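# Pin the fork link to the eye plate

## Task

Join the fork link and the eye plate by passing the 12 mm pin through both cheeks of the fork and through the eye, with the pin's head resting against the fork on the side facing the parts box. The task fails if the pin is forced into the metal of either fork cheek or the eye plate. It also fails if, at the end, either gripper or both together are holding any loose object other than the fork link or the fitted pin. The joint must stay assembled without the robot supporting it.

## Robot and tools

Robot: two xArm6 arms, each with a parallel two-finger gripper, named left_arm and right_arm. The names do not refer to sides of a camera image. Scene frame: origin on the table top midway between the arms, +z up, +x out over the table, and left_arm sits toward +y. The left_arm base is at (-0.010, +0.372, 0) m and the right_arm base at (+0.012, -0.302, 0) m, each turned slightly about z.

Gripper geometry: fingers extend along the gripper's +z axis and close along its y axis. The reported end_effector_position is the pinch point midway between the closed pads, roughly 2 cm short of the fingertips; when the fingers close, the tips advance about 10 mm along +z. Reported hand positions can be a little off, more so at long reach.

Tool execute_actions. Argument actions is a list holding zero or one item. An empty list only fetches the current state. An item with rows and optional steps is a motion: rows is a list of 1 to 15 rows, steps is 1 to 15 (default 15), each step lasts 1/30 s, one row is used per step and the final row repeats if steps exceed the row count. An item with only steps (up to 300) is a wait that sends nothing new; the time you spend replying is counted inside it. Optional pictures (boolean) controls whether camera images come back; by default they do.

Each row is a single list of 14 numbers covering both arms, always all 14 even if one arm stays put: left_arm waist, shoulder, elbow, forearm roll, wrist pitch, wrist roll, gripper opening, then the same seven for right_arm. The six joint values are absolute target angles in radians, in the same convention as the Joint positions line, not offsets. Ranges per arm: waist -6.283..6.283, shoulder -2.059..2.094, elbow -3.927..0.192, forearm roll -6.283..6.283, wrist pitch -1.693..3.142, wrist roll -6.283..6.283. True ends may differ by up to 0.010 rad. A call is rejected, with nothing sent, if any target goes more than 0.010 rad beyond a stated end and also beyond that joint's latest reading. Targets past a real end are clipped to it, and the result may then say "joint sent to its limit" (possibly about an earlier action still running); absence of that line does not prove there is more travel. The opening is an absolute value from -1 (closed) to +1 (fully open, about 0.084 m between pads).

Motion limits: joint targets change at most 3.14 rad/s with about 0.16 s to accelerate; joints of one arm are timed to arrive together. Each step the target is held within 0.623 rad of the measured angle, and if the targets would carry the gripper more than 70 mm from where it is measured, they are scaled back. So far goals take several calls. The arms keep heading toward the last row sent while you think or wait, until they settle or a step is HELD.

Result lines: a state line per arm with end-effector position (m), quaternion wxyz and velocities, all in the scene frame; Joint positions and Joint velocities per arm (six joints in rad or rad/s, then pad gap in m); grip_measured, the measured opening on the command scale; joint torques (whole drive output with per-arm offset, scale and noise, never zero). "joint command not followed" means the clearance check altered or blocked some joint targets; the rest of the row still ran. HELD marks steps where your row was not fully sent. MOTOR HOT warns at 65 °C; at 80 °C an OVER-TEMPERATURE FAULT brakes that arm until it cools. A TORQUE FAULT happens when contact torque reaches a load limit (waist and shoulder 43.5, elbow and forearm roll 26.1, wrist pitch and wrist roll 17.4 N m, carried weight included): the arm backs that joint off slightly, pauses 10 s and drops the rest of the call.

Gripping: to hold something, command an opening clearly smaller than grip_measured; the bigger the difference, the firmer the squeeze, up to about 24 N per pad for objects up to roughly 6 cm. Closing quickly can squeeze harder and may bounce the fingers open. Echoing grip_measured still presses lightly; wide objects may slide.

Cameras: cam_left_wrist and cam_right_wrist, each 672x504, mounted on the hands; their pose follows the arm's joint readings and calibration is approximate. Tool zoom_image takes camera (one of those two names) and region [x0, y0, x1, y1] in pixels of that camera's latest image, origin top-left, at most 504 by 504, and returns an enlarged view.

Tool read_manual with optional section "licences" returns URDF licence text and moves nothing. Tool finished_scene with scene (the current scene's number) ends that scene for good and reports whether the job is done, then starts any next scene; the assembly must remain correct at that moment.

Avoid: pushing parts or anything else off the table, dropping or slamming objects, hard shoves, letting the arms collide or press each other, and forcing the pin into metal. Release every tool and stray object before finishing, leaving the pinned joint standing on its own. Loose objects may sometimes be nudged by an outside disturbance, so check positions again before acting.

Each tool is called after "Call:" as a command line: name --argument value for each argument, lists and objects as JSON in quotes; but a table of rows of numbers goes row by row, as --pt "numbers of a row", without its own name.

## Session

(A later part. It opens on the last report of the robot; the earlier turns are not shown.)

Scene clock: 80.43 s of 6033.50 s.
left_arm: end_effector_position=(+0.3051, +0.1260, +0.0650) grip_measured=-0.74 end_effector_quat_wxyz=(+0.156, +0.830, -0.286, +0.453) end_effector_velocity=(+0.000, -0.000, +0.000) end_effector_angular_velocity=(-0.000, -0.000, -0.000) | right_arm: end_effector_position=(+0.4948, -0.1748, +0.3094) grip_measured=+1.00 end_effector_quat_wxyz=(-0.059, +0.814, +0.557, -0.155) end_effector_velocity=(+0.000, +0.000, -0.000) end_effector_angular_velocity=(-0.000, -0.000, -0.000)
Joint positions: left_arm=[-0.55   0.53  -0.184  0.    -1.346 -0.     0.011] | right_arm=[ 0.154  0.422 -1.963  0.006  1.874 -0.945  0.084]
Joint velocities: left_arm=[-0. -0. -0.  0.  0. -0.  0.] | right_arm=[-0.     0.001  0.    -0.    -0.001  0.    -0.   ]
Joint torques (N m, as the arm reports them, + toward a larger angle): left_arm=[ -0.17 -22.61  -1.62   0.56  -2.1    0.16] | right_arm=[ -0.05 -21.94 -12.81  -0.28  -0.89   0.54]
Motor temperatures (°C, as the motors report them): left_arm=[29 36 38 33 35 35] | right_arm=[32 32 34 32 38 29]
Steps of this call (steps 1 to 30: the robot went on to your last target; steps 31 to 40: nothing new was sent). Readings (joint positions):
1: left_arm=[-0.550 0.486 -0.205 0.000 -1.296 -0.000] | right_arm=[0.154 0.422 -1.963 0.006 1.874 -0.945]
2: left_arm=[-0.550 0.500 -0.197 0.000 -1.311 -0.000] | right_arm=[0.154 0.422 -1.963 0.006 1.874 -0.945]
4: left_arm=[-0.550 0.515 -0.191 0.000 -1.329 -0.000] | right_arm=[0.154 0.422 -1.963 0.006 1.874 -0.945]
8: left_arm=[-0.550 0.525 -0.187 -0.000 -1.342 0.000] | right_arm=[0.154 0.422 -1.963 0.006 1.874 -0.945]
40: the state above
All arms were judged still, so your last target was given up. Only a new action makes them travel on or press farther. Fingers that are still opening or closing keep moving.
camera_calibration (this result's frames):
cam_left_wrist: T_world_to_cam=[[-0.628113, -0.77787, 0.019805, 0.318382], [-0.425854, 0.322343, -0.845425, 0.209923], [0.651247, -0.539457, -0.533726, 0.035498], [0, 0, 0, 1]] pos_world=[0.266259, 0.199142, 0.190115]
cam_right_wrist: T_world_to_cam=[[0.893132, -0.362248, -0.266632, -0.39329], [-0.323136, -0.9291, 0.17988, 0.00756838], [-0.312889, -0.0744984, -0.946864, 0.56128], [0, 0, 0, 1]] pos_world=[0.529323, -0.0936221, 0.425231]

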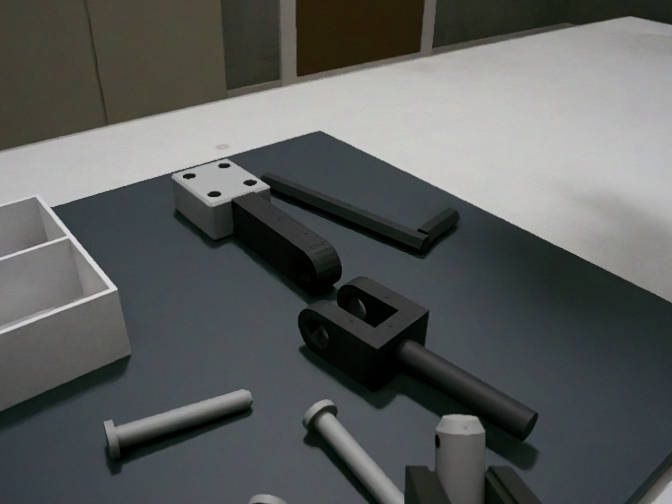

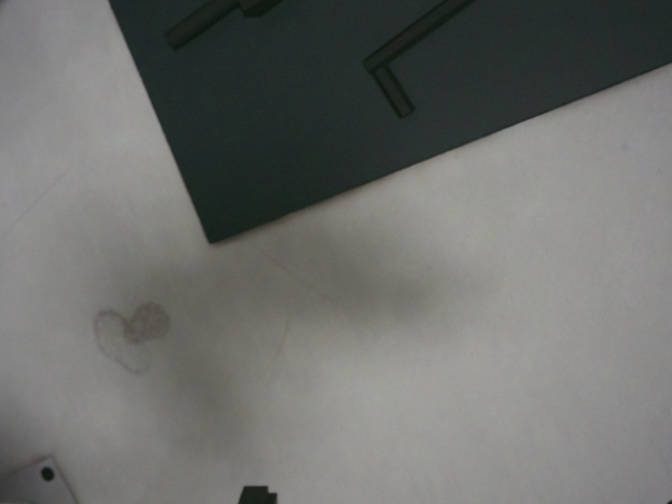

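Call:
execute_actions --actions '[{"rows":[[0.1,0.53,-0.184,0,-1.346,0,-1,0.154,0.2,-1.5,0,1.3,-0.3,-0.2]]}]' --pictures false

Call:
execute_actions --actions '[{"steps":30}]' --pictures false

Call:
execute_actions --actions '[{"rows":[[0.1,0.53,-0.184,0,-1.346,0,-1,0.686,0.246,-1.061,0,0.815,0.668,-0.2]]}]' --pictures false

Call:
execute_actions --actions '[{"steps":45}]'

Scene clock: 89.77 s of 6033.50 s.
left_arm: end_effector_position=(+0.3795, +0.2809, +0.0651) grip_measured=-0.74 end_effector_quat_wxyz=(+0.055, +0.872, -0.101, +0.476) end_effector_velocity=(+0.095, +0.408, -0.000) end_effector_angular_velocity=(-0.001, +0.002, +1.048) | right_arm: end_effector_position=(+0.5290, -0.1674, +0.2685) grip_measured=-0.22 end_effector_quat_wxyz=(-0.000, +0.957, +0.289, -0.008) end_effector_velocity=(+0.017, +0.004, -0.013) end_effector_angular_velocity=(+0.038, -0.176, -0.322)
Joint positions: left_arm=[-0.116  0.53  -0.184 -0.    -1.346 -0.     0.011] | right_arm=[ 0.154  0.21  -1.521  0.     1.327 -0.331  0.035]
Joint velocities: left_arm=[ 1.049 -0.001  0.002  0.001  0.    -0.001 -0.   ] | right_arm=[ 0.    -0.1    0.206 -0.003 -0.286  0.323  0.   ]
Joint torques (N m, as the arm reports them, + toward a larger angle): left_arm=[ -0.88 -22.44  -1.36   0.59  -2.11   0.44] | right_arm=[  0.01 -18.75 -14.4   -0.16  -1.34   0.45]
Motor temperatures (°C, as the motors report them): left_arm=[29 36 37 33 35 35] | right_arm=[32 32 34 32 38 29]
Steps of this call (steps 1 to 90: nothing new was sent; then 5.83 s passed at rest; steps 91 to 105: all 15 steps of this action). Readings (joint positions):
91: left_arm=[-0.550 0.530 -0.184 0.000 -1.346 0.000] | right_arm=[0.154 0.422 -1.963 0.006 1.874 -0.945]
92: left_arm=[-0.546 0.530 -0.184 0.000 -1.346 0.000] | right_arm=[0.154 0.420 -1.959 0.006 1.869 -0.939]
94: left_arm=[-0.507 0.530 -0.184 0.001 -1.346 0.000] | right_arm=[0.154 0.405 -1.927 0.006 1.828 -0.895]
98: left_arm=[-0.361 0.530 -0.184 -0.000 -1.346 -0.000] | right_arm=[0.154 0.312 -1.733 0.003 1.589 -0.630]
105: the state above

Scene clock: 90.77 s of 6033.50 s.
left_arm: end_effector_position=(+0.3899, +0.3666, +0.0650) grip_measured=-0.74 end_effector_quat_wxyz=(+0.003, +0.878, -0.006, +0.479) end_effector_velocity=(-0.000, +0.000, -0.000) end_effector_angular_velocity=(-0.001, +0.001, +0.002) | right_arm: end_effector_position=(+0.5302, -0.1672, +0.2668) grip_measured=-0.22 end_effector_quat_wxyz=(+0.000, +0.962, +0.274, -0.000) end_effector_velocity=(-0.000, +0.001, -0.000) end_effector_angular_velocity=(-0.000, -0.000, +0.001)
Joint positions: left_arm=[ 0.1    0.53  -0.184  0.    -1.346  0.     0.011] | right_arm=[ 0.154  0.2   -1.5    0.     1.3   -0.3    0.035]
Joint velocities: left_arm=[ 0.001  0.     0.001 -0.001 -0.    -0.001  0.   ] | right_arm=[ 0.001  0.     0.    -0.    -0.    -0.    -0.   ]
Joint torques (N m, as the arm reports them, + toward a larger angle): left_arm=[ -0.24 -22.05  -1.57   0.39  -2.16   0.21] | right_arm=[ -0.25 -19.49 -13.83  -0.24  -1.57   0.59]
Motor temperatures (°C, as the motors report them): left_arm=[29 36 37 33 35 35] | right_arm=[32 32 34 32 38 29]
Steps of this call (steps 1 to 30: the robot went on to your last target). Readings (joint positions):
1: left_arm=[-0.081 0.530 -0.184 -0.000 -1.346 -0.000] | right_arm=[0.154 0.207 -1.515 0.000 1.319 -0.322]
2: left_arm=[-0.047 0.530 -0.184 -0.000 -1.346 -0.000] | right_arm=[0.154 0.205 -1.511 0.000 1.313 -0.315]
4: left_arm=[0.020 0.530 -0.184 -0.000 -1.346 -0.000] | right_arm=[0.154 0.203 -1.506 0.000 1.307 -0.308]
8: left_arm=[0.082 0.530 -0.184 -0.000 -1.346 -0.000] | right_arm=[0.154 0.201 -1.502 0.000 1.302 -0.302]
30: the state above
All arms were judged still, so your last target was given up. Only a new action makes them travel on or press farther. Fingers that are still opening or closing keep moving.

Scene clock: 91.27 s of 6033.50 s.
left_arm: end_effector_position=(+0.3899, +0.3666, +0.0650) grip_measured=-0.74 end_effector_quat_wxyz=(+0.003, +0.878, -0.006, +0.479) end_effector_velocity=(-0.000, +0.000, -0.000) end_effector_angular_velocity=(+0.000, +0.001, -0.000) | right_arm: end_effector_position=(+0.4699, -0.0408, +0.1810) grip_measured=-0.22 end_effector_quat_wxyz=(+0.000, +0.977, +0.215, -0.000) end_effector_velocity=(-0.191, +0.252, -0.189) end_effector_angular_velocity=(-0.003, +0.003, -0.594)
Joint positions: left_arm=[ 0.1    0.53  -0.184  0.    -1.346  0.     0.011] | right_arm=[ 0.418  0.223 -1.282  0.     1.06   0.086  0.035]
Joint velocities: left_arm=[ 0.     0.     0.001 -0.     0.     0.     0.   ] | right_arm=[ 0.595  0.052  0.489 -0.    -0.538  1.19   0.   ]
Joint torques (N m, as the arm reports them, + toward a larger angle): left_arm=[ -0.46 -22.55  -1.68   0.57  -2.08   0.26] | right_arm=[ -0.89 -20.02 -13.8   -0.45  -1.71   0.97]
Motor temperatures (°C, as the motors report them): left_arm=[29 36 37 33 35 35] | right_arm=[32 32 34 32 38 29]
Steps of this call (steps 1 to 15: all 15 steps of this action). Readings (joint positions):
1: left_arm=[0.100 0.530 -0.184 0.000 -1.346 0.000] | right_arm=[0.154 0.200 -1.500 -0.000 1.300 -0.300]
2: left_arm=[0.100 0.530 -0.184 0.000 -1.346 0.000] | right_arm=[0.157 0.200 -1.498 -0.000 1.296 -0.295]
4: left_arm=[0.100 0.530 -0.184 0.000 -1.346 0.000] | right_arm=[0.185 0.200 -1.475 -0.001 1.266 -0.257]
8: left_arm=[0.100 0.530 -0.184 0.000 -1.346 -0.000] | right_arm=[0.275 0.211 -1.399 0.000 1.189 -0.150]
15: the state above

Scene clock: 92.77 s of 6033.50 s.
left_arm: end_effector_position=(+0.3899, +0.3666, +0.0650) grip_measured=-0.74 end_effector_quat_wxyz=(+0.003, +0.878, -0.006, +0.479) end_effector_velocity=(-0.000, +0.000, -0.000) end_effector_angular_velocity=(+0.002, +0.001, -0.000) | right_arm: end_effector_position=(+0.3644, +0.0515, +0.0999) grip_measured=-0.22 end_effector_quat_wxyz=(-0.000, +0.998, +0.060, +0.000) end_effector_velocity=(-0.000, +0.001, -0.000) end_effector_angular_velocity=(+0.000, -0.000, +0.002)
Joint positions: left_arm=[ 0.1    0.53  -0.184  0.    -1.346 -0.     0.011] | right_arm=[ 0.686  0.246 -1.061 -0.     0.815  0.668  0.035]
Joint velocities: left_arm=[-0.     0.     0.    -0.001  0.     0.002 -0.   ] | right_arm=[ 0.001  0.     0.     0.    -0.001 -0.     0.   ]
Joint torques (N m, as the arm reports them, + toward a larger angle): left_arm=[ -0.54 -22.14  -1.6    0.74  -2.27   0.36] | right_arm=[ -0.12 -18.89 -12.53  -0.2   -1.59   0.58]
Motor temperatures (°C, as the motors report them): left_arm=[29 36 37 33 35 35] | right_arm=[32 32 34 32 38 29]
Steps of this call (steps 1 to 45: the robot went on to your last target). Readings (joint positions):
1: left_arm=[0.100 0.530 -0.184 0.000 -1.346 0.000] | right_arm=[0.437 0.225 -1.266 0.000 1.042 0.127]
2: left_arm=[0.100 0.530 -0.184 0.000 -1.346 -0.000] | right_arm=[0.457 0.227 -1.250 0.000 1.024 0.170]
4: left_arm=[0.100 0.530 -0.184 0.000 -1.346 -0.000] | right_arm=[0.497 0.230 -1.217 0.000 0.988 0.257]
8: left_arm=[0.100 0.530 -0.184 0.000 -1.346 -0.000] | right_arm=[0.578 0.237 -1.150 0.000 0.914 0.433]
45: the state above
All arms were judged still, so your last target was given up. Only a new action makes them travel on or press farther. Fingers that are still opening or closing keep moving.
camera_calibration (this result's frames):
cam_left_wrist: T_world_to_cam=[[-0.0292746, -0.999375, 0.0198051, 0.406485], [-0.534097, -0.00110891, -0.845422, 0.329221], [0.844916, -0.0353273, -0.533731, -0.150201], [0, 0, 0, 1]] pos_world=[0.314643, 0.40129, 0.190114]
cam_right_wrist: T_world_to_cam=[[0.129041, -0.991632, 0.00392763, 0.0331147], [-0.991628, -0.129057, -0.004192, 0.434153], [0.00466381, -0.00335382, -0.999984, 0.224916], [0, 0, 0, 1]] pos_world=[0.425196, 0.0896223, 0.226602]

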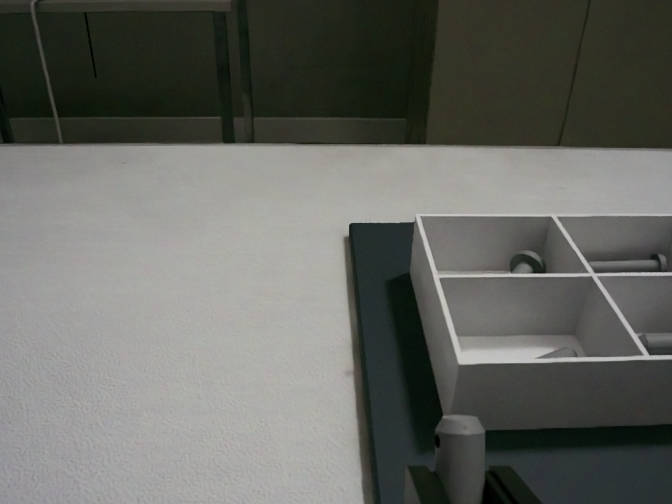

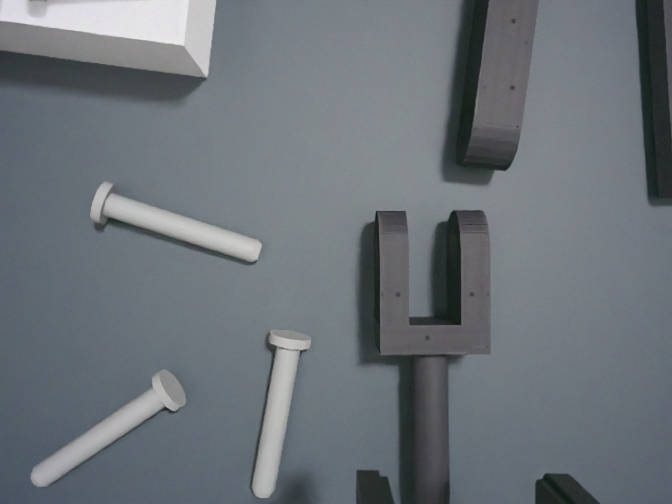

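Call:
execute_actions --actions '[{"rows":[[0.1,0.53,-0.184,0,-1.346,0,-1,0.684,0.3746,-1.028,0,0.6536,0.662,-0.2]]}]' --pictures false

Call:
execute_actions --actions '[{"steps":20}]' --pictures false

Call:
execute_actions --actions '[{"rows":[[0.1,0.53,-0.184,0,-1.346,0,-1,0.684,0.3746,-1.028,0,0.6536,0.662,-1]]}]' --pictures false

Call:
execute_actions --actions '[{"rows":[[0.1,0.53,-0.184,0,-1.346,0,-1,0.684,0.3706,-1.029,0,0.6586,0.78,-1]]}]' --pictures false

Call:
execute_actions --actions '[{"steps":20}]'

Scene clock: 102.83 s of 6033.50 s.
left_arm: end_effector_position=(+0.3899, +0.3666, +0.0650) grip_measured=-0.74 end_effector_quat_wxyz=(+0.003, +0.878, -0.006, +0.479) end_effector_velocity=(-0.000, +0.000, -0.000) end_effector_angular_velocity=(+0.000, +0.001, +0.001) | right_arm: end_effector_position=(+0.3660, +0.0517, +0.0380) grip_measured=-0.22 end_effector_quat_wxyz=(-0.001, +0.998, +0.062, +0.001) end_effector_velocity=(-0.002, -0.002, -0.010) end_effector_angular_velocity=(-0.003, +0.002, +0.001)
Joint positions: left_arm=[ 0.1    0.53  -0.184  0.    -1.346 -0.     0.011] | right_arm=[ 0.684  0.371 -1.03  -0.     0.656  0.662  0.035]
Joint velocities: left_arm=[ 0.    -0.     0.001 -0.001  0.    -0.    -0.   ] | right_arm=[-0.     0.015  0.012 -0.    -0.024 -0.001 -0.   ]
Joint torques (N m, as the arm reports them, + toward a larger angle): left_arm=[ -0.27 -21.74  -1.75   0.61  -2.     0.29] | right_arm=[ -0.19 -19.85 -11.38  -0.33  -1.54   0.74]
Motor temperatures (°C, as the motors report them): left_arm=[29 36 37 33 35 35] | right_arm=[32 32 34 32 38 29]
Steps of this call (steps 1 to 90: nothing new was sent; then 6.57 s passed at rest; steps 91 to 105: all 15 steps of this action). Readings (joint positions):
91: left_arm=[0.100 0.530 -0.184 0.000 -1.346 -0.000] | right_arm=[0.686 0.246 -1.061 -0.000 0.815 0.668]
92: left_arm=[0.100 0.530 -0.184 0.000 -1.346 0.000] | right_arm=[0.686 0.248 -1.061 -0.000 0.810 0.668]
94: left_arm=[0.100 0.530 -0.184 0.000 -1.346 0.000] | right_arm=[0.686 0.275 -1.058 -0.000 0.769 0.666]
98: left_arm=[0.100 0.530 -0.184 -0.000 -1.346 -0.000] | right_arm=[0.684 0.358 -1.027 0.000 0.684 0.663]
105: the state above

Scene clock: 103.50 s of 6033.50 s.
left_arm: end_effector_position=(+0.3899, +0.3666, +0.0650) grip_measured=-0.74 end_effector_quat_wxyz=(+0.003, +0.878, -0.006, +0.479) end_effector_velocity=(-0.000, -0.000, +0.000) end_effector_angular_velocity=(+0.000, -0.000, -0.002) | right_arm: end_effector_position=(+0.3652, +0.0508, +0.0359) grip_measured=-0.22 end_effector_quat_wxyz=(+0.000, +0.998, +0.062, -0.000) end_effector_velocity=(+0.000, +0.000, +0.000) end_effector_angular_velocity=(+0.001, -0.001, -0.000)
Joint positions: left_arm=[ 0.1    0.53  -0.184 -0.    -1.346  0.     0.011] | right_arm=[ 0.684  0.375 -1.028 -0.     0.654  0.662  0.035]
Joint velocities: left_arm=[-0.    -0.001  0.001  0.002 -0.     0.001  0.   ] | right_arm=[ 0.    -0.001  0.     0.    -0.001  0.     0.   ]
Joint torques (N m, as the arm reports them, + toward a larger angle): left_arm=[ -0.27 -22.21  -1.71   0.63  -2.02   0.31] | right_arm=[ -0.13 -19.77 -11.32  -0.24  -1.66   0.66]
Motor temperatures (°C, as the motors report them): left_arm=[29 36 37 33 35 35] | right_arm=[32 32 34 32 38 29]
Steps of this call (steps 1 to 15: the robot went on to your last target; steps 16 to 20: nothing new was sent). Readings (joint positions):
1: left_arm=[0.100 0.530 -0.184 0.000 -1.346 -0.000] | right_arm=[0.684 0.372 -1.030 -0.000 0.655 0.662]
2: left_arm=[0.100 0.530 -0.184 0.000 -1.346 0.000] | right_arm=[0.684 0.373 -1.029 -0.000 0.655 0.662]
4: left_arm=[0.100 0.530 -0.184 -0.000 -1.346 -0.000] | right_arm=[0.684 0.373 -1.028 -0.000 0.654 0.662]
8: left_arm=[0.100 0.530 -0.184 -0.000 -1.346 -0.000] | right_arm=[0.684 0.374 -1.028 -0.000 0.654 0.662]
20: the state above
All arms were judged still, so your last target was given up. Only a new action makes them travel on or press farther. Fingers that are still opening or closing keep moving.

Scene clock: 104.00 s of 6033.50 s.
left_arm: end_effector_position=(+0.3899, +0.3666, +0.0650) grip_measured=-0.74 end_effector_quat_wxyz=(+0.003, +0.878, -0.006, +0.479) end_effector_velocity=(+0.000, +0.000, +0.000) end_effector_angular_velocity=(+0.000, -0.001, +0.001) | right_arm: end_effector_position=(+0.3651, +0.0507, +0.0358) grip_measured=-0.74 end_effector_quat_wxyz=(+0.000, +0.998, +0.061, -0.000) end_effector_velocity=(+0.000, +0.000, +0.000) end_effector_angular_velocity=(+0.000, -0.000, -0.000)
Joint positions: left_arm=[ 0.1    0.53  -0.184  0.    -1.346 -0.     0.011] | right_arm=[ 0.684  0.375 -1.028 -0.     0.654  0.662  0.011]
Joint velocities: left_arm=[ 0.    -0.    -0.001 -0.    -0.    -0.     0.   ] | right_arm=[-0.    -0.001 -0.     0.     0.    -0.    -0.   ]
Joint torques (N m, as the arm reports them, + toward a larger angle): left_arm=[ -0.43 -22.18  -1.63   0.54  -1.99   0.26] | right_arm=[  0.15 -19.54 -11.47  -0.21  -1.59   0.72]
Motor temperatures (°C, as the motors report them): left_arm=[29 36 37 33 35 35] | right_arm=[32 32 34 32 38 29]
Steps of this call (steps 1 to 15: all 15 steps of this action). Readings (joint positions):
1: left_arm=[0.100 0.530 -0.184 0.000 -1.346 -0.000] | right_arm=[0.684 0.375 -1.028 -0.000 0.654 0.662]
2: left_arm=[0.100 0.530 -0.184 0.000 -1.346 0.000] | right_arm=[0.684 0.375 -1.028 -0.000 0.654 0.662]
4: left_arm=[0.100 0.530 -0.184 0.000 -1.346 0.000] | right_arm=[0.684 0.375 -1.028 -0.000 0.654 0.662]
8: left_arm=[0.100 0.530 -0.184 0.000 -1.346 0.000] | right_arm=[0.684 0.375 -1.028 -0.000 0.654 0.662]
15: the state above

Scene clock: 104.50 s of 6033.50 s.
left_arm: end_effector_position=(+0.3899, +0.3666, +0.0650) grip_measured=-0.74 end_effector_quat_wxyz=(+0.003, +0.878, -0.006, +0.479) end_effector_velocity=(+0.000, +0.000, -0.000) end_effector_angular_velocity=(-0.001, -0.000, +0.001) | right_arm: end_effector_position=(+0.3652, +0.0508, +0.0377) grip_measured=-0.74 end_effector_quat_wxyz=(+0.000, +1.000, +0.003, -0.000) end_effector_velocity=(+0.000, +0.000, +0.001) end_effector_angular_velocity=(+0.001, -0.001, -0.016)
Joint positions: left_arm=[ 0.1    0.53  -0.184  0.    -1.346 -0.     0.011] | right_arm=[ 0.684  0.371 -1.029  0.     0.659  0.778  0.011]
Joint velocities: left_arm=[ 0.     0.001 -0.001 -0.     0.    -0.001  0.   ] | right_arm=[ 0.    -0.002 -0.001  0.     0.001  0.016 -0.   ]
Joint torques (N m, as the arm reports them, + toward a larger angle): left_arm=[ -0.19 -22.51  -1.47   0.77  -2.27   0.34] | right_arm=[ -0.34 -20.8  -12.03  -0.28  -1.82   0.72]
Motor temperatures (°C, as the motors report them): left_arm=[29 36 37 33 35 35] | right_arm=[32 32 34 32 38 29]
Steps of this call (steps 1 to 15: all 15 steps of this action). Readings (joint positions):
1: left_arm=[0.100 0.530 -0.184 0.000 -1.346 0.000] | right_arm=[0.684 0.375 -1.028 -0.000 0.654 0.662]
2: left_arm=[0.100 0.530 -0.184 0.000 -1.346 0.000] | right_arm=[0.684 0.375 -1.028 0.000 0.654 0.667]
4: left_arm=[0.100 0.530 -0.184 0.000 -1.346 0.000] | right_arm=[0.684 0.374 -1.028 0.000 0.655 0.703]
8: left_arm=[0.100 0.530 -0.184 -0.000 -1.346 0.000] | right_arm=[0.684 0.372 -1.028 0.000 0.658 0.762]
15: the state above

Scene clock: 105.17 s of 6033.50 s.
left_arm: end_effector_position=(+0.3899, +0.3666, +0.0650) grip_measured=-0.74 end_effector_quat_wxyz=(+0.003, +0.878, -0.006, +0.479) end_effector_velocity=(+0.001, -0.000, +0.000) end_effector_angular_velocity=(+0.000, -0.002, -0.001) | right_arm: end_effector_position=(+0.3652, +0.0509, +0.0378) grip_measured=-0.74 end_effector_quat_wxyz=(+0.000, +1.000, +0.003, -0.000) end_effector_velocity=(+0.000, +0.000, +0.001) end_effector_angular_velocity=(+0.001, -0.001, +0.000)
Joint positions: left_arm=[ 0.1    0.53  -0.184 -0.    -1.346  0.     0.011] | right_arm=[ 0.684  0.371 -1.029 -0.     0.659  0.78   0.011]
Joint velocities: left_arm=[ 0.    -0.    -0.001  0.     0.     0.001  0.   ] | right_arm=[ 0.    -0.002 -0.    -0.    -0.    -0.    -0.   ]
Joint torques (N m, as the arm reports them, + toward a larger angle): left_arm=[ -0.12 -22.11  -1.67   0.85  -2.09   0.31] | right_arm=[ -0.05 -20.55 -12.01  -0.39  -1.8    0.61]
Motor temperatures (°C, as the motors report them): left_arm=[29 36 37 33 35 35] | right_arm=[32 32 34 32 38 29]
Steps of this call (steps 1 to 15: the robot went on to your last target; steps 16 to 20: nothing new was sent). Readings (joint positions):
1: left_arm=[0.100 0.530 -0.184 0.000 -1.346 0.000] | right_arm=[0.684 0.371 -1.029 0.000 0.659 0.779]
2: left_arm=[0.100 0.530 -0.184 0.000 -1.346 -0.000] | right_arm=[0.684 0.371 -1.029 0.000 0.659 0.779]
4: left_arm=[0.100 0.530 -0.184 -0.000 -1.346 0.000] | right_arm=[0.684 0.371 -1.029 0.000 0.659 0.780]
8: left_arm=[0.100 0.530 -0.184 0.000 -1.346 0.000] | right_arm=[0.684 0.371 -1.029 0.000 0.659 0.780]
20: the state above
All arms were judged still, so your last target was given up. Only a new action makes them travel on or press farther. Fingers that are still opening or closing keep moving.
camera_calibration (this result's frames):
cam_left_wrist: T_world_to_cam=[[-0.0292744, -0.999375, 0.019805, 0.406485], [-0.534097, -0.00110892, -0.845422, 0.329221], [0.844916, -0.035327, -0.533731, -0.150201], [0, 0, 0, 1]] pos_world=[0.314643, 0.40129, 0.190114]
cam_right_wrist: T_world_to_cam=[[0.0154159, -0.999873, 0.00407722, 0.0745705], [-0.999873, -0.0154323, -0.0040357, 0.431832], [0.0040981, -0.00401449, -0.999984, 0.163053], [0, 0, 0, 1]] pos_world=[0.429959, 0.0818797, 0.164489]

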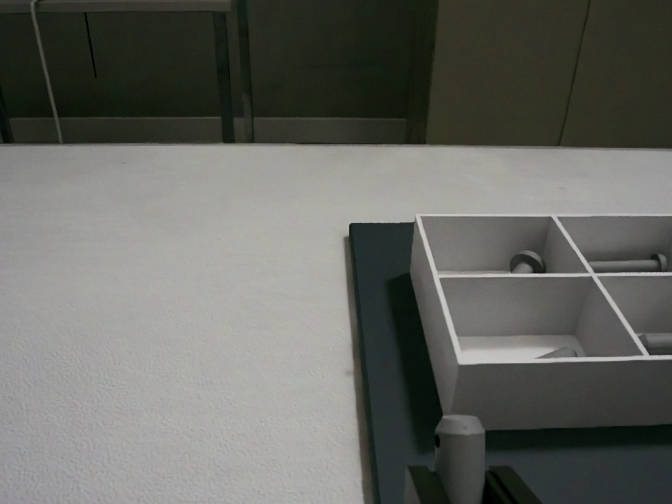

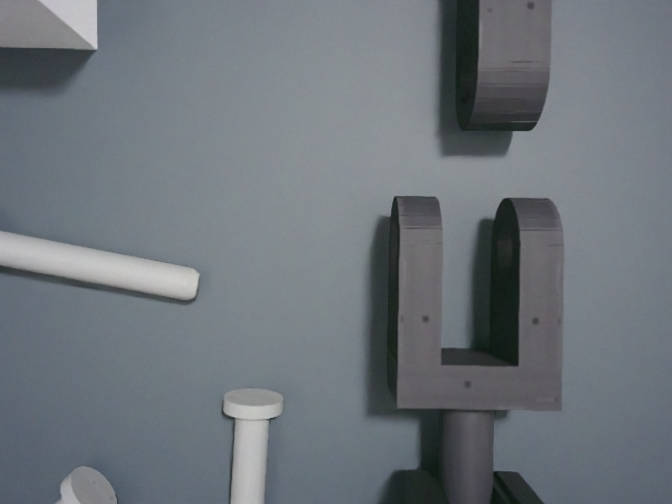

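Call:
execute_actions --actions '[{"rows":[[0.1,0.53,-0.184,0,-1.346,0,-1,0.6597,0.3762,-1.0378,0,0.6618,0.7557,-1]]}]' --pictures false

Call:
execute_actions --actions '[{"steps":20}]'

Scene clock: 112.97 s of 6033.50 s.
left_arm: end_effector_position=(+0.3899, +0.3666, +0.0650) grip_measured=-0.74 end_effector_quat_wxyz=(+0.003, +0.878, -0.006, +0.479) end_effector_velocity=(-0.000, -0.000, -0.000) end_effector_angular_velocity=(-0.000, +0.001, -0.000) | right_arm: end_effector_position=(+0.3751, +0.0437, +0.0378) grip_measured=-0.74 end_effector_quat_wxyz=(+0.000, +1.000, +0.003, -0.000) end_effector_velocity=(+0.001, -0.000, +0.000) end_effector_angular_velocity=(+0.001, -0.001, +0.001)
Joint positions: left_arm=[ 0.1    0.53  -0.184 -0.    -1.346 -0.     0.011] | right_arm=[ 0.66   0.376 -1.038 -0.     0.662  0.756  0.011]
Joint velocities: left_arm=[ 0.  0.  0.  0.  0. -0.  0.] | right_arm=[-0.002  0.001 -0.001 -0.    -0.001 -0.002 -0.   ]
Joint torques (N m, as the arm reports them, + toward a larger angle): left_arm=[ -0.43 -22.01  -1.6    0.5   -2.06   0.28] | right_arm=[ -0.19 -20.75 -12.12  -0.44  -1.8    0.57]
Motor temperatures (°C, as the motors report them): left_arm=[29 36 36 33 35 35] | right_arm=[32 32 33 32 38 29]
Steps of this call (steps 1 to 90: nothing new was sent; then 4.30 s passed at rest; steps 91 to 105: all 15 steps of this action). Readings (joint positions):
91: left_arm=[0.100 0.530 -0.184 0.000 -1.346 0.000] | right_arm=[0.684 0.371 -1.029 0.000 0.659 0.780]
92: left_arm=[0.100 0.530 -0.184 0.000 -1.346 -0.000] | right_arm=[0.682 0.371 -1.030 0.000 0.659 0.776]
94: left_arm=[0.100 0.530 -0.184 0.000 -1.346 0.000] | right_arm=[0.671 0.374 -1.034 -0.000 0.660 0.767]
98: left_arm=[0.100 0.530 -0.184 -0.000 -1.346 0.000] | right_arm=[0.662 0.376 -1.037 -0.000 0.661 0.758]
105: the state above

Scene clock: 113.63 s of 6033.50 s.
left_arm: end_effector_position=(+0.3899, +0.3666, +0.0650) grip_measured=-0.74 end_effector_quat_wxyz=(+0.003, +0.878, -0.006, +0.479) end_effector_velocity=(+0.000, -0.000, +0.000) end_effector_angular_velocity=(+0.000, -0.000, -0.001) | right_arm: end_effector_position=(+0.3752, +0.0436, +0.0378) grip_measured=-0.74 end_effector_quat_wxyz=(+0.000, +1.000, +0.003, -0.000) end_effector_velocity=(-0.001, +0.000, -0.001) end_effector_angular_velocity=(-0.002, +0.002, +0.002)
Joint positions: left_arm=[ 0.1    0.53  -0.184 -0.    -1.346  0.     0.011] | right_arm=[ 0.66   0.376 -1.038  0.     0.662  0.756  0.011]
Joint velocities: left_arm=[ 0. -0.  0.  0. -0.  0.  0.] | right_arm=[ 0.002  0.002  0.    -0.     0.001 -0.    -0.   ]
Joint torques (N m, as the arm reports them, + toward a larger angle): left_arm=[ -0.49 -22.22  -1.32   0.79  -2.09   0.22] | right_arm=[ -0.18 -20.66 -12.01  -0.32  -1.7    0.61]
Motor temperatures (°C, as the motors report them): left_arm=[29 36 36 33 35 35] | right_arm=[32 32 33 32 38 29]
Steps of this call (steps 1 to 15: the robot went on to your last target; steps 16 to 20: nothing new was sent). Readings (joint positions):
1: left_arm=[0.100 0.530 -0.184 0.000 -1.346 -0.000] | right_arm=[0.660 0.376 -1.038 -0.000 0.662 0.756]
2: left_arm=[0.100 0.530 -0.184 0.000 -1.346 -0.000] | right_arm=[0.660 0.376 -1.038 -0.000 0.662 0.756]
4: left_arm=[0.100 0.530 -0.184 -0.000 -1.346 -0.000] | right_arm=[0.660 0.376 -1.038 -0.000 0.662 0.756]
8: left_arm=[0.100 0.530 -0.184 0.000 -1.346 -0.000] | right_arm=[0.660 0.376 -1.038 0.000 0.662 0.756]
20: the state above
All arms were judged still, so your last target was given up. Only a new action makes them travel on or press farther. Fingers that are still opening or closing keep moving.
camera_calibration (this result's frames):
cam_left_wrist: T_world_to_cam=[[-0.0292743, -0.999375, 0.019805, 0.406485], [-0.534097, -0.00110898, -0.845423, 0.329221], [0.844916, -0.035327, -0.533731, -0.150201], [0, 0, 0, 1]] pos_world=[0.314643, 0.40129, 0.190114]
cam_right_wrist: T_world_to_cam=[[0.0154171, -0.999873, 0.00407008, 0.0671672], [-0.999873, -0.0154335, -0.004036, 0.441709], [0.0040983, -0.00400734, -0.999984, 0.162993], [0, 0, 0, 1]] pos_world=[0.439949, 0.074629, 0.164499]

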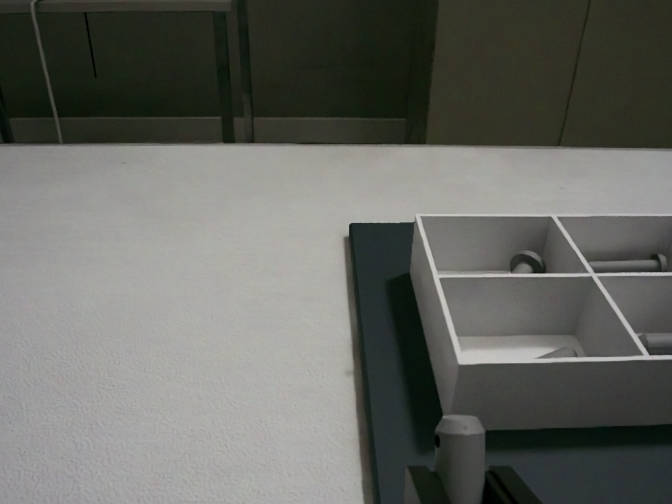

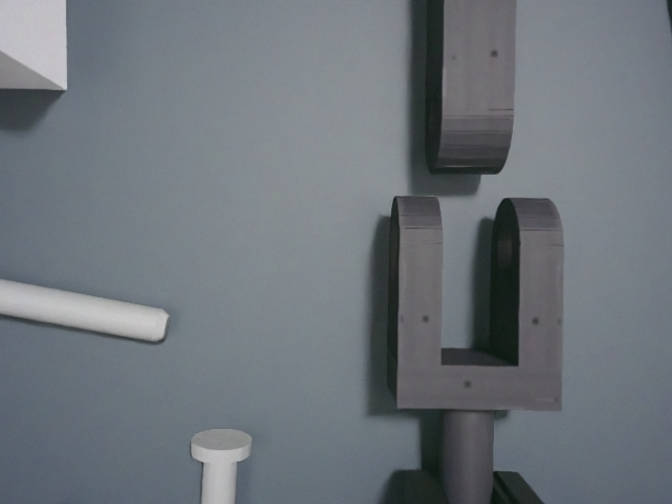

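Call:
execute_actions --actions '[{"rows":[[0.1,0.53,-0.184,0,-1.346,0,-1,0.6473,0.3961,-1.0694,0,0.6735,0.7433,-1]]}]' --pictures false

Call:
execute_actions --actions '[{"rows":[[0.1,0.53,-0.184,0,-1.346,0,-1,0.6342,0.416,-1.101,0,0.6851,0.7302,-1]]}]' --pictures false

Call:
execute_actions --actions '[{"rows":[[0.1,0.53,-0.184,0,-1.346,0,-1,0.6214,0.4359,-1.1327,0,0.6968,0.7174,-1]]}]' --pictures false

Call:
execute_actions --actions '[{"rows":[[0.1,0.53,-0.184,0,-1.346,0,-1,0.6214,0.4397,-1.1318,0,0.6921,0.7174,-1]]}]' --pictures false

Call:
execute_actions --actions '[{"steps":20}]'

Scene clock: 123.73 s of 6033.50 s.
left_arm: end_effector_position=(+0.3899, +0.3666, +0.0650) grip_measured=-0.74 end_effector_quat_wxyz=(+0.003, +0.878, -0.006, +0.479) end_effector_velocity=(+0.000, -0.000, -0.000) end_effector_angular_velocity=(-0.000, -0.000, +0.000) | right_arm: end_effector_position=(+0.3848, +0.0441, +0.0379) grip_measured=-0.74 end_effector_quat_wxyz=(+0.000, +1.000, +0.003, -0.000) end_effector_velocity=(+0.001, -0.001, -0.000) end_effector_angular_velocity=(-0.001, +0.002, -0.002)
Joint positions: left_arm=[ 0.1    0.53  -0.184  0.    -1.346  0.     0.011] | right_arm=[ 0.647  0.396 -1.069 -0.     0.673  0.743  0.011]
Joint velocities: left_arm=[ 0.  0. -0.  0.  0. -0. -0.] | right_arm=[-0.003  0.002 -0.003  0.     0.003 -0.001  0.   ]
Joint torques (N m, as the arm reports them, + toward a larger angle): left_arm=[ -0.37 -22.2   -1.77   0.2   -2.01   0.3 ] | right_arm=[ -0.31 -21.21 -12.1   -0.22  -1.74   0.63]
Motor temperatures (°C, as the motors report them): left_arm=[29 36 36 33 35 35] | right_arm=[32 32 33 32 38 29]
Steps of this call (steps 1 to 90: nothing new was sent; then 6.60 s passed at rest; steps 91 to 105: all 15 steps of this action). Readings (joint positions):
91: left_arm=[0.100 0.530 -0.184 -0.000 -1.346 0.000] | right_arm=[0.660 0.376 -1.038 0.000 0.662 0.756]
92: left_arm=[0.100 0.530 -0.184 -0.000 -1.346 -0.000] | right_arm=[0.659 0.378 -1.041 0.000 0.664 0.754]
94: left_arm=[0.100 0.530 -0.184 0.000 -1.346 -0.000] | right_arm=[0.653 0.387 -1.055 0.000 0.668 0.749]
98: left_arm=[0.100 0.530 -0.184 -0.000 -1.346 0.000] | right_arm=[0.648 0.394 -1.066 -0.000 0.672 0.745]
105: the state above

Scene clock: 124.23 s of 6033.50 s.
left_arm: end_effector_position=(+0.3899, +0.3666, +0.0650) grip_measured=-0.74 end_effector_quat_wxyz=(+0.003, +0.878, -0.006, +0.479) end_effector_velocity=(-0.000, -0.000, -0.000) end_effector_angular_velocity=(-0.001, +0.000, +0.000) | right_arm: end_effector_position=(+0.3948, +0.0442, +0.0379) grip_measured=-0.74 end_effector_quat_wxyz=(+0.000, +1.000, +0.003, -0.000) end_effector_velocity=(+0.001, +0.001, +0.000) end_effector_angular_velocity=(+0.001, -0.001, +0.001)
Joint positions: left_arm=[ 0.1    0.53  -0.184 -0.    -1.346 -0.     0.011] | right_arm=[ 0.634  0.416 -1.101  0.     0.685  0.73   0.011]
Joint velocities: left_arm=[-0.     0.     0.     0.    -0.    -0.001 -0.   ] | right_arm=[ 0.     0.002 -0.004  0.     0.    -0.001 -0.   ]
Joint torques (N m, as the arm reports them, + toward a larger angle): left_arm=[ -0.4  -22.38  -1.51   0.55  -2.02   0.36] | right_arm=[ -0.23 -21.46 -12.38  -0.44  -1.8    0.68]
Motor temperatures (°C, as the motors report them): left_arm=[29 36 36 33 35 35] | right_arm=[32 32 33 32 38 29]
Steps of this call (steps 1 to 15: all 15 steps of this action). Readings (joint positions):
1: left_arm=[0.100 0.530 -0.184 -0.000 -1.346 0.000] | right_arm=[0.647 0.396 -1.069 -0.000 0.674 0.743]
2: left_arm=[0.100 0.530 -0.184 0.000 -1.346 -0.000] | right_arm=[0.646 0.398 -1.072 0.000 0.675 0.742]
4: left_arm=[0.100 0.530 -0.184 0.000 -1.346 -0.000] | right_arm=[0.641 0.407 -1.086 0.000 0.680 0.736]
8: left_arm=[0.100 0.530 -0.184 -0.000 -1.346 0.000] | right_arm=[0.635 0.414 -1.098 -0.000 0.684 0.732]
15: the state above

Scene clock: 124.73 s of 6033.50 s.
left_arm: end_effector_position=(+0.3899, +0.3666, +0.0650) grip_measured=-0.74 end_effector_quat_wxyz=(+0.003, +0.878, -0.006, +0.479) end_effector_velocity=(+0.000, +0.000, +0.000) end_effector_angular_velocity=(+0.002, -0.000, -0.001) | right_arm: end_effector_position=(+0.4046, +0.0441, +0.0379) grip_measured=-0.74 end_effector_quat_wxyz=(-0.000, +1.000, +0.003, +0.000) end_effector_velocity=(+0.001, +0.000, +0.000) end_effector_angular_velocity=(+0.001, -0.001, +0.001)
Joint positions: left_arm=[ 0.1    0.53  -0.184 -0.    -1.346  0.     0.011] | right_arm=[ 0.622  0.436 -1.132  0.     0.697  0.717  0.011]
Joint velocities: left_arm=[ 0.    -0.    -0.    -0.     0.     0.002 -0.   ] | right_arm=[-0.001  0.002 -0.003  0.    -0.    -0.002 -0.   ]
Joint torques (N m, as the arm reports them, + toward a larger angle): left_arm=[ -0.32 -22.41  -1.67   0.5   -2.16   0.42] | right_arm=[ -0.8  -21.9  -12.3   -0.31  -1.76   0.63]
Motor temperatures (°C, as the motors report them): left_arm=[29 36 36 33 35 35] | right_arm=[32 32 33 32 38 29]
Steps of this call (steps 1 to 15: all 15 steps of this action). Readings (joint positions):
1: left_arm=[0.100 0.530 -0.184 0.000 -1.346 -0.000] | right_arm=[0.634 0.416 -1.101 0.000 0.685 0.730]
2: left_arm=[0.100 0.530 -0.184 0.000 -1.346 -0.000] | right_arm=[0.633 0.418 -1.104 0.000 0.687 0.729]
4: left_arm=[0.100 0.530 -0.184 0.000 -1.346 0.000] | right_arm=[0.628 0.427 -1.118 0.000 0.691 0.723]
8: left_arm=[0.100 0.530 -0.184 -0.000 -1.346 0.000] | right_arm=[0.623 0.434 -1.130 0.000 0.695 0.719]
15: the state above

Scene clock: 125.23 s of 6033.50 s.
left_arm: end_effector_position=(+0.3899, +0.3666, +0.0650) grip_measured=-0.74 end_effector_quat_wxyz=(+0.003, +0.878, -0.006, +0.479) end_effector_velocity=(-0.000, -0.000, +0.000) end_effector_angular_velocity=(-0.001, +0.000, +0.000) | right_arm: end_effector_position=(+0.4047, +0.0440, +0.0361) grip_measured=-0.74 end_effector_quat_wxyz=(-0.000, +1.000, +0.003, +0.000) end_effector_velocity=(+0.000, -0.001, -0.000) end_effector_angular_velocity=(-0.001, +0.001, -0.001)
Joint positions: left_arm=[ 0.1    0.53  -0.184 -0.    -1.346  0.     0.011] | right_arm=[ 0.621  0.439 -1.132  0.     0.692  0.717  0.011]
Joint velocities: left_arm=[-0.    -0.     0.     0.     0.    -0.001  0.   ] | right_arm=[-0.002  0.     0.    -0.     0.001 -0.     0.   ]
Joint torques (N m, as the arm reports them, + toward a larger angle): left_arm=[ -0.6  -22.49  -1.78   0.5   -2.1    0.34] | right_arm=[ -0.57 -21.64 -12.01  -0.53  -1.69   0.62]
Motor temperatures (°C, as the motors report them): left_arm=[29 36 36 33 35 35] | right_arm=[32 32 33 32 38 29]
Steps of this call (steps 1 to 15: all 15 steps of this action). Readings (joint positions):
1: left_arm=[0.100 0.530 -0.184 -0.000 -1.346 -0.000] | right_arm=[0.622 0.436 -1.132 0.000 0.697 0.717]
2: left_arm=[0.100 0.530 -0.184 0.000 -1.346 0.000] | right_arm=[0.622 0.436 -1.132 -0.000 0.696 0.717]
4: left_arm=[0.100 0.530 -0.184 -0.000 -1.346 0.000] | right_arm=[0.621 0.438 -1.132 -0.000 0.694 0.717]
8: left_arm=[0.100 0.530 -0.184 0.000 -1.346 0.000] | right_arm=[0.621 0.439 -1.132 -0.000 0.692 0.717]
15: the state above

Scene clock: 125.90 s of 6033.50 s.
left_arm: end_effector_position=(+0.3899, +0.3666, +0.0650) grip_measured=-0.74 end_effector_quat_wxyz=(+0.003, +0.878, -0.006, +0.479) end_effector_velocity=(+0.000, -0.000, -0.000) end_effector_angular_velocity=(-0.001, -0.000, -0.001) | right_arm: end_effector_position=(+0.4047, +0.0440, +0.0360) grip_measured=-0.74 end_effector_quat_wxyz=(-0.000, +1.000, +0.003, +0.000) end_effector_velocity=(+0.000, +0.000, +0.000) end_effector_angular_velocity=(+0.001, -0.001, +0.000)
Joint positions: left_arm=[ 0.1    0.53  -0.184 -0.    -1.346 -0.     0.011] | right_arm=[ 0.621  0.44  -1.132  0.     0.692  0.717  0.011]
Joint velocities: left_arm=[-0.     0.    -0.     0.001 -0.    -0.001 -0.   ] | right_arm=[ 0.    -0.001  0.    -0.    -0.001 -0.    -0.   ]
Joint torques (N m, as the arm reports them, + toward a larger angle): left_arm=[ -0.08 -21.89  -1.88   0.52  -1.96   0.25] | right_arm=[ -0.72 -21.18 -11.99  -0.45  -1.65   0.72]
Motor temperatures (°C, as the motors report them): left_arm=[29 36 36 33 35 35] | right_arm=[32 32 33 32 38 29]
Steps of this call (steps 1 to 15: the robot went on to your last target; steps 16 to 20: nothing new was sent). Readings (joint positions):
1: left_arm=[0.100 0.530 -0.184 0.000 -1.346 0.000] | right_arm=[0.621 0.439 -1.132 0.000 0.692 0.717]
2: left_arm=[0.100 0.530 -0.184 -0.000 -1.346 -0.000] | right_arm=[0.621 0.439 -1.132 0.000 0.692 0.717]
4: left_arm=[0.100 0.530 -0.184 0.000 -1.346 -0.000] | right_arm=[0.621 0.440 -1.132 0.000 0.692 0.717]
8: left_arm=[0.100 0.530 -0.184 -0.000 -1.346 -0.000] | right_arm=[0.621 0.440 -1.132 0.000 0.692 0.717]
20: the state above
All arms were judged still, so your last target was given up. Only a new action makes them travel on or press farther. Fingers that are still opening or closing keep moving.
camera_calibration (this result's frames):
cam_left_wrist: T_world_to_cam=[[-0.0292742, -0.999375, 0.0198052, 0.406485], [-0.534097, -0.0011092, -0.845422, 0.329221], [0.844916, -0.035327, -0.533731, -0.150201], [0, 0, 0, 1]] pos_world=[0.314643, 0.40129, 0.190114]
cam_right_wrist: T_world_to_cam=[[0.0154457, -0.999873, 0.00382915, 0.0671065], [-0.999871, -0.0154621, -0.0042976, 0.471186], [0.00435627, -0.00376227, -0.999983, 0.16094], [0, 0, 0, 1]] pos_world=[0.469387, 0.074989, 0.162706]

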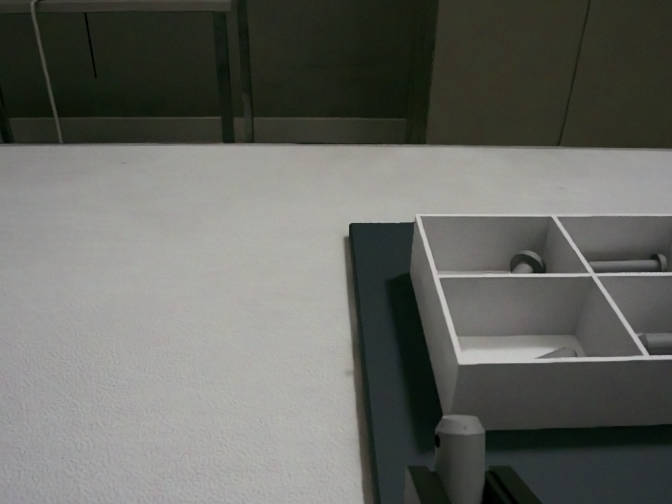

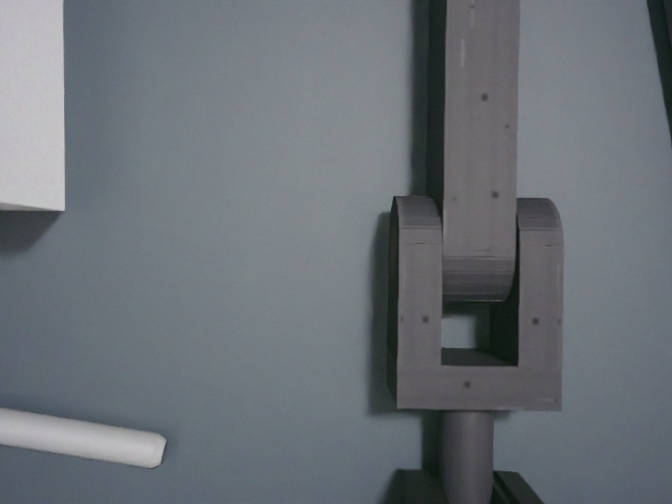

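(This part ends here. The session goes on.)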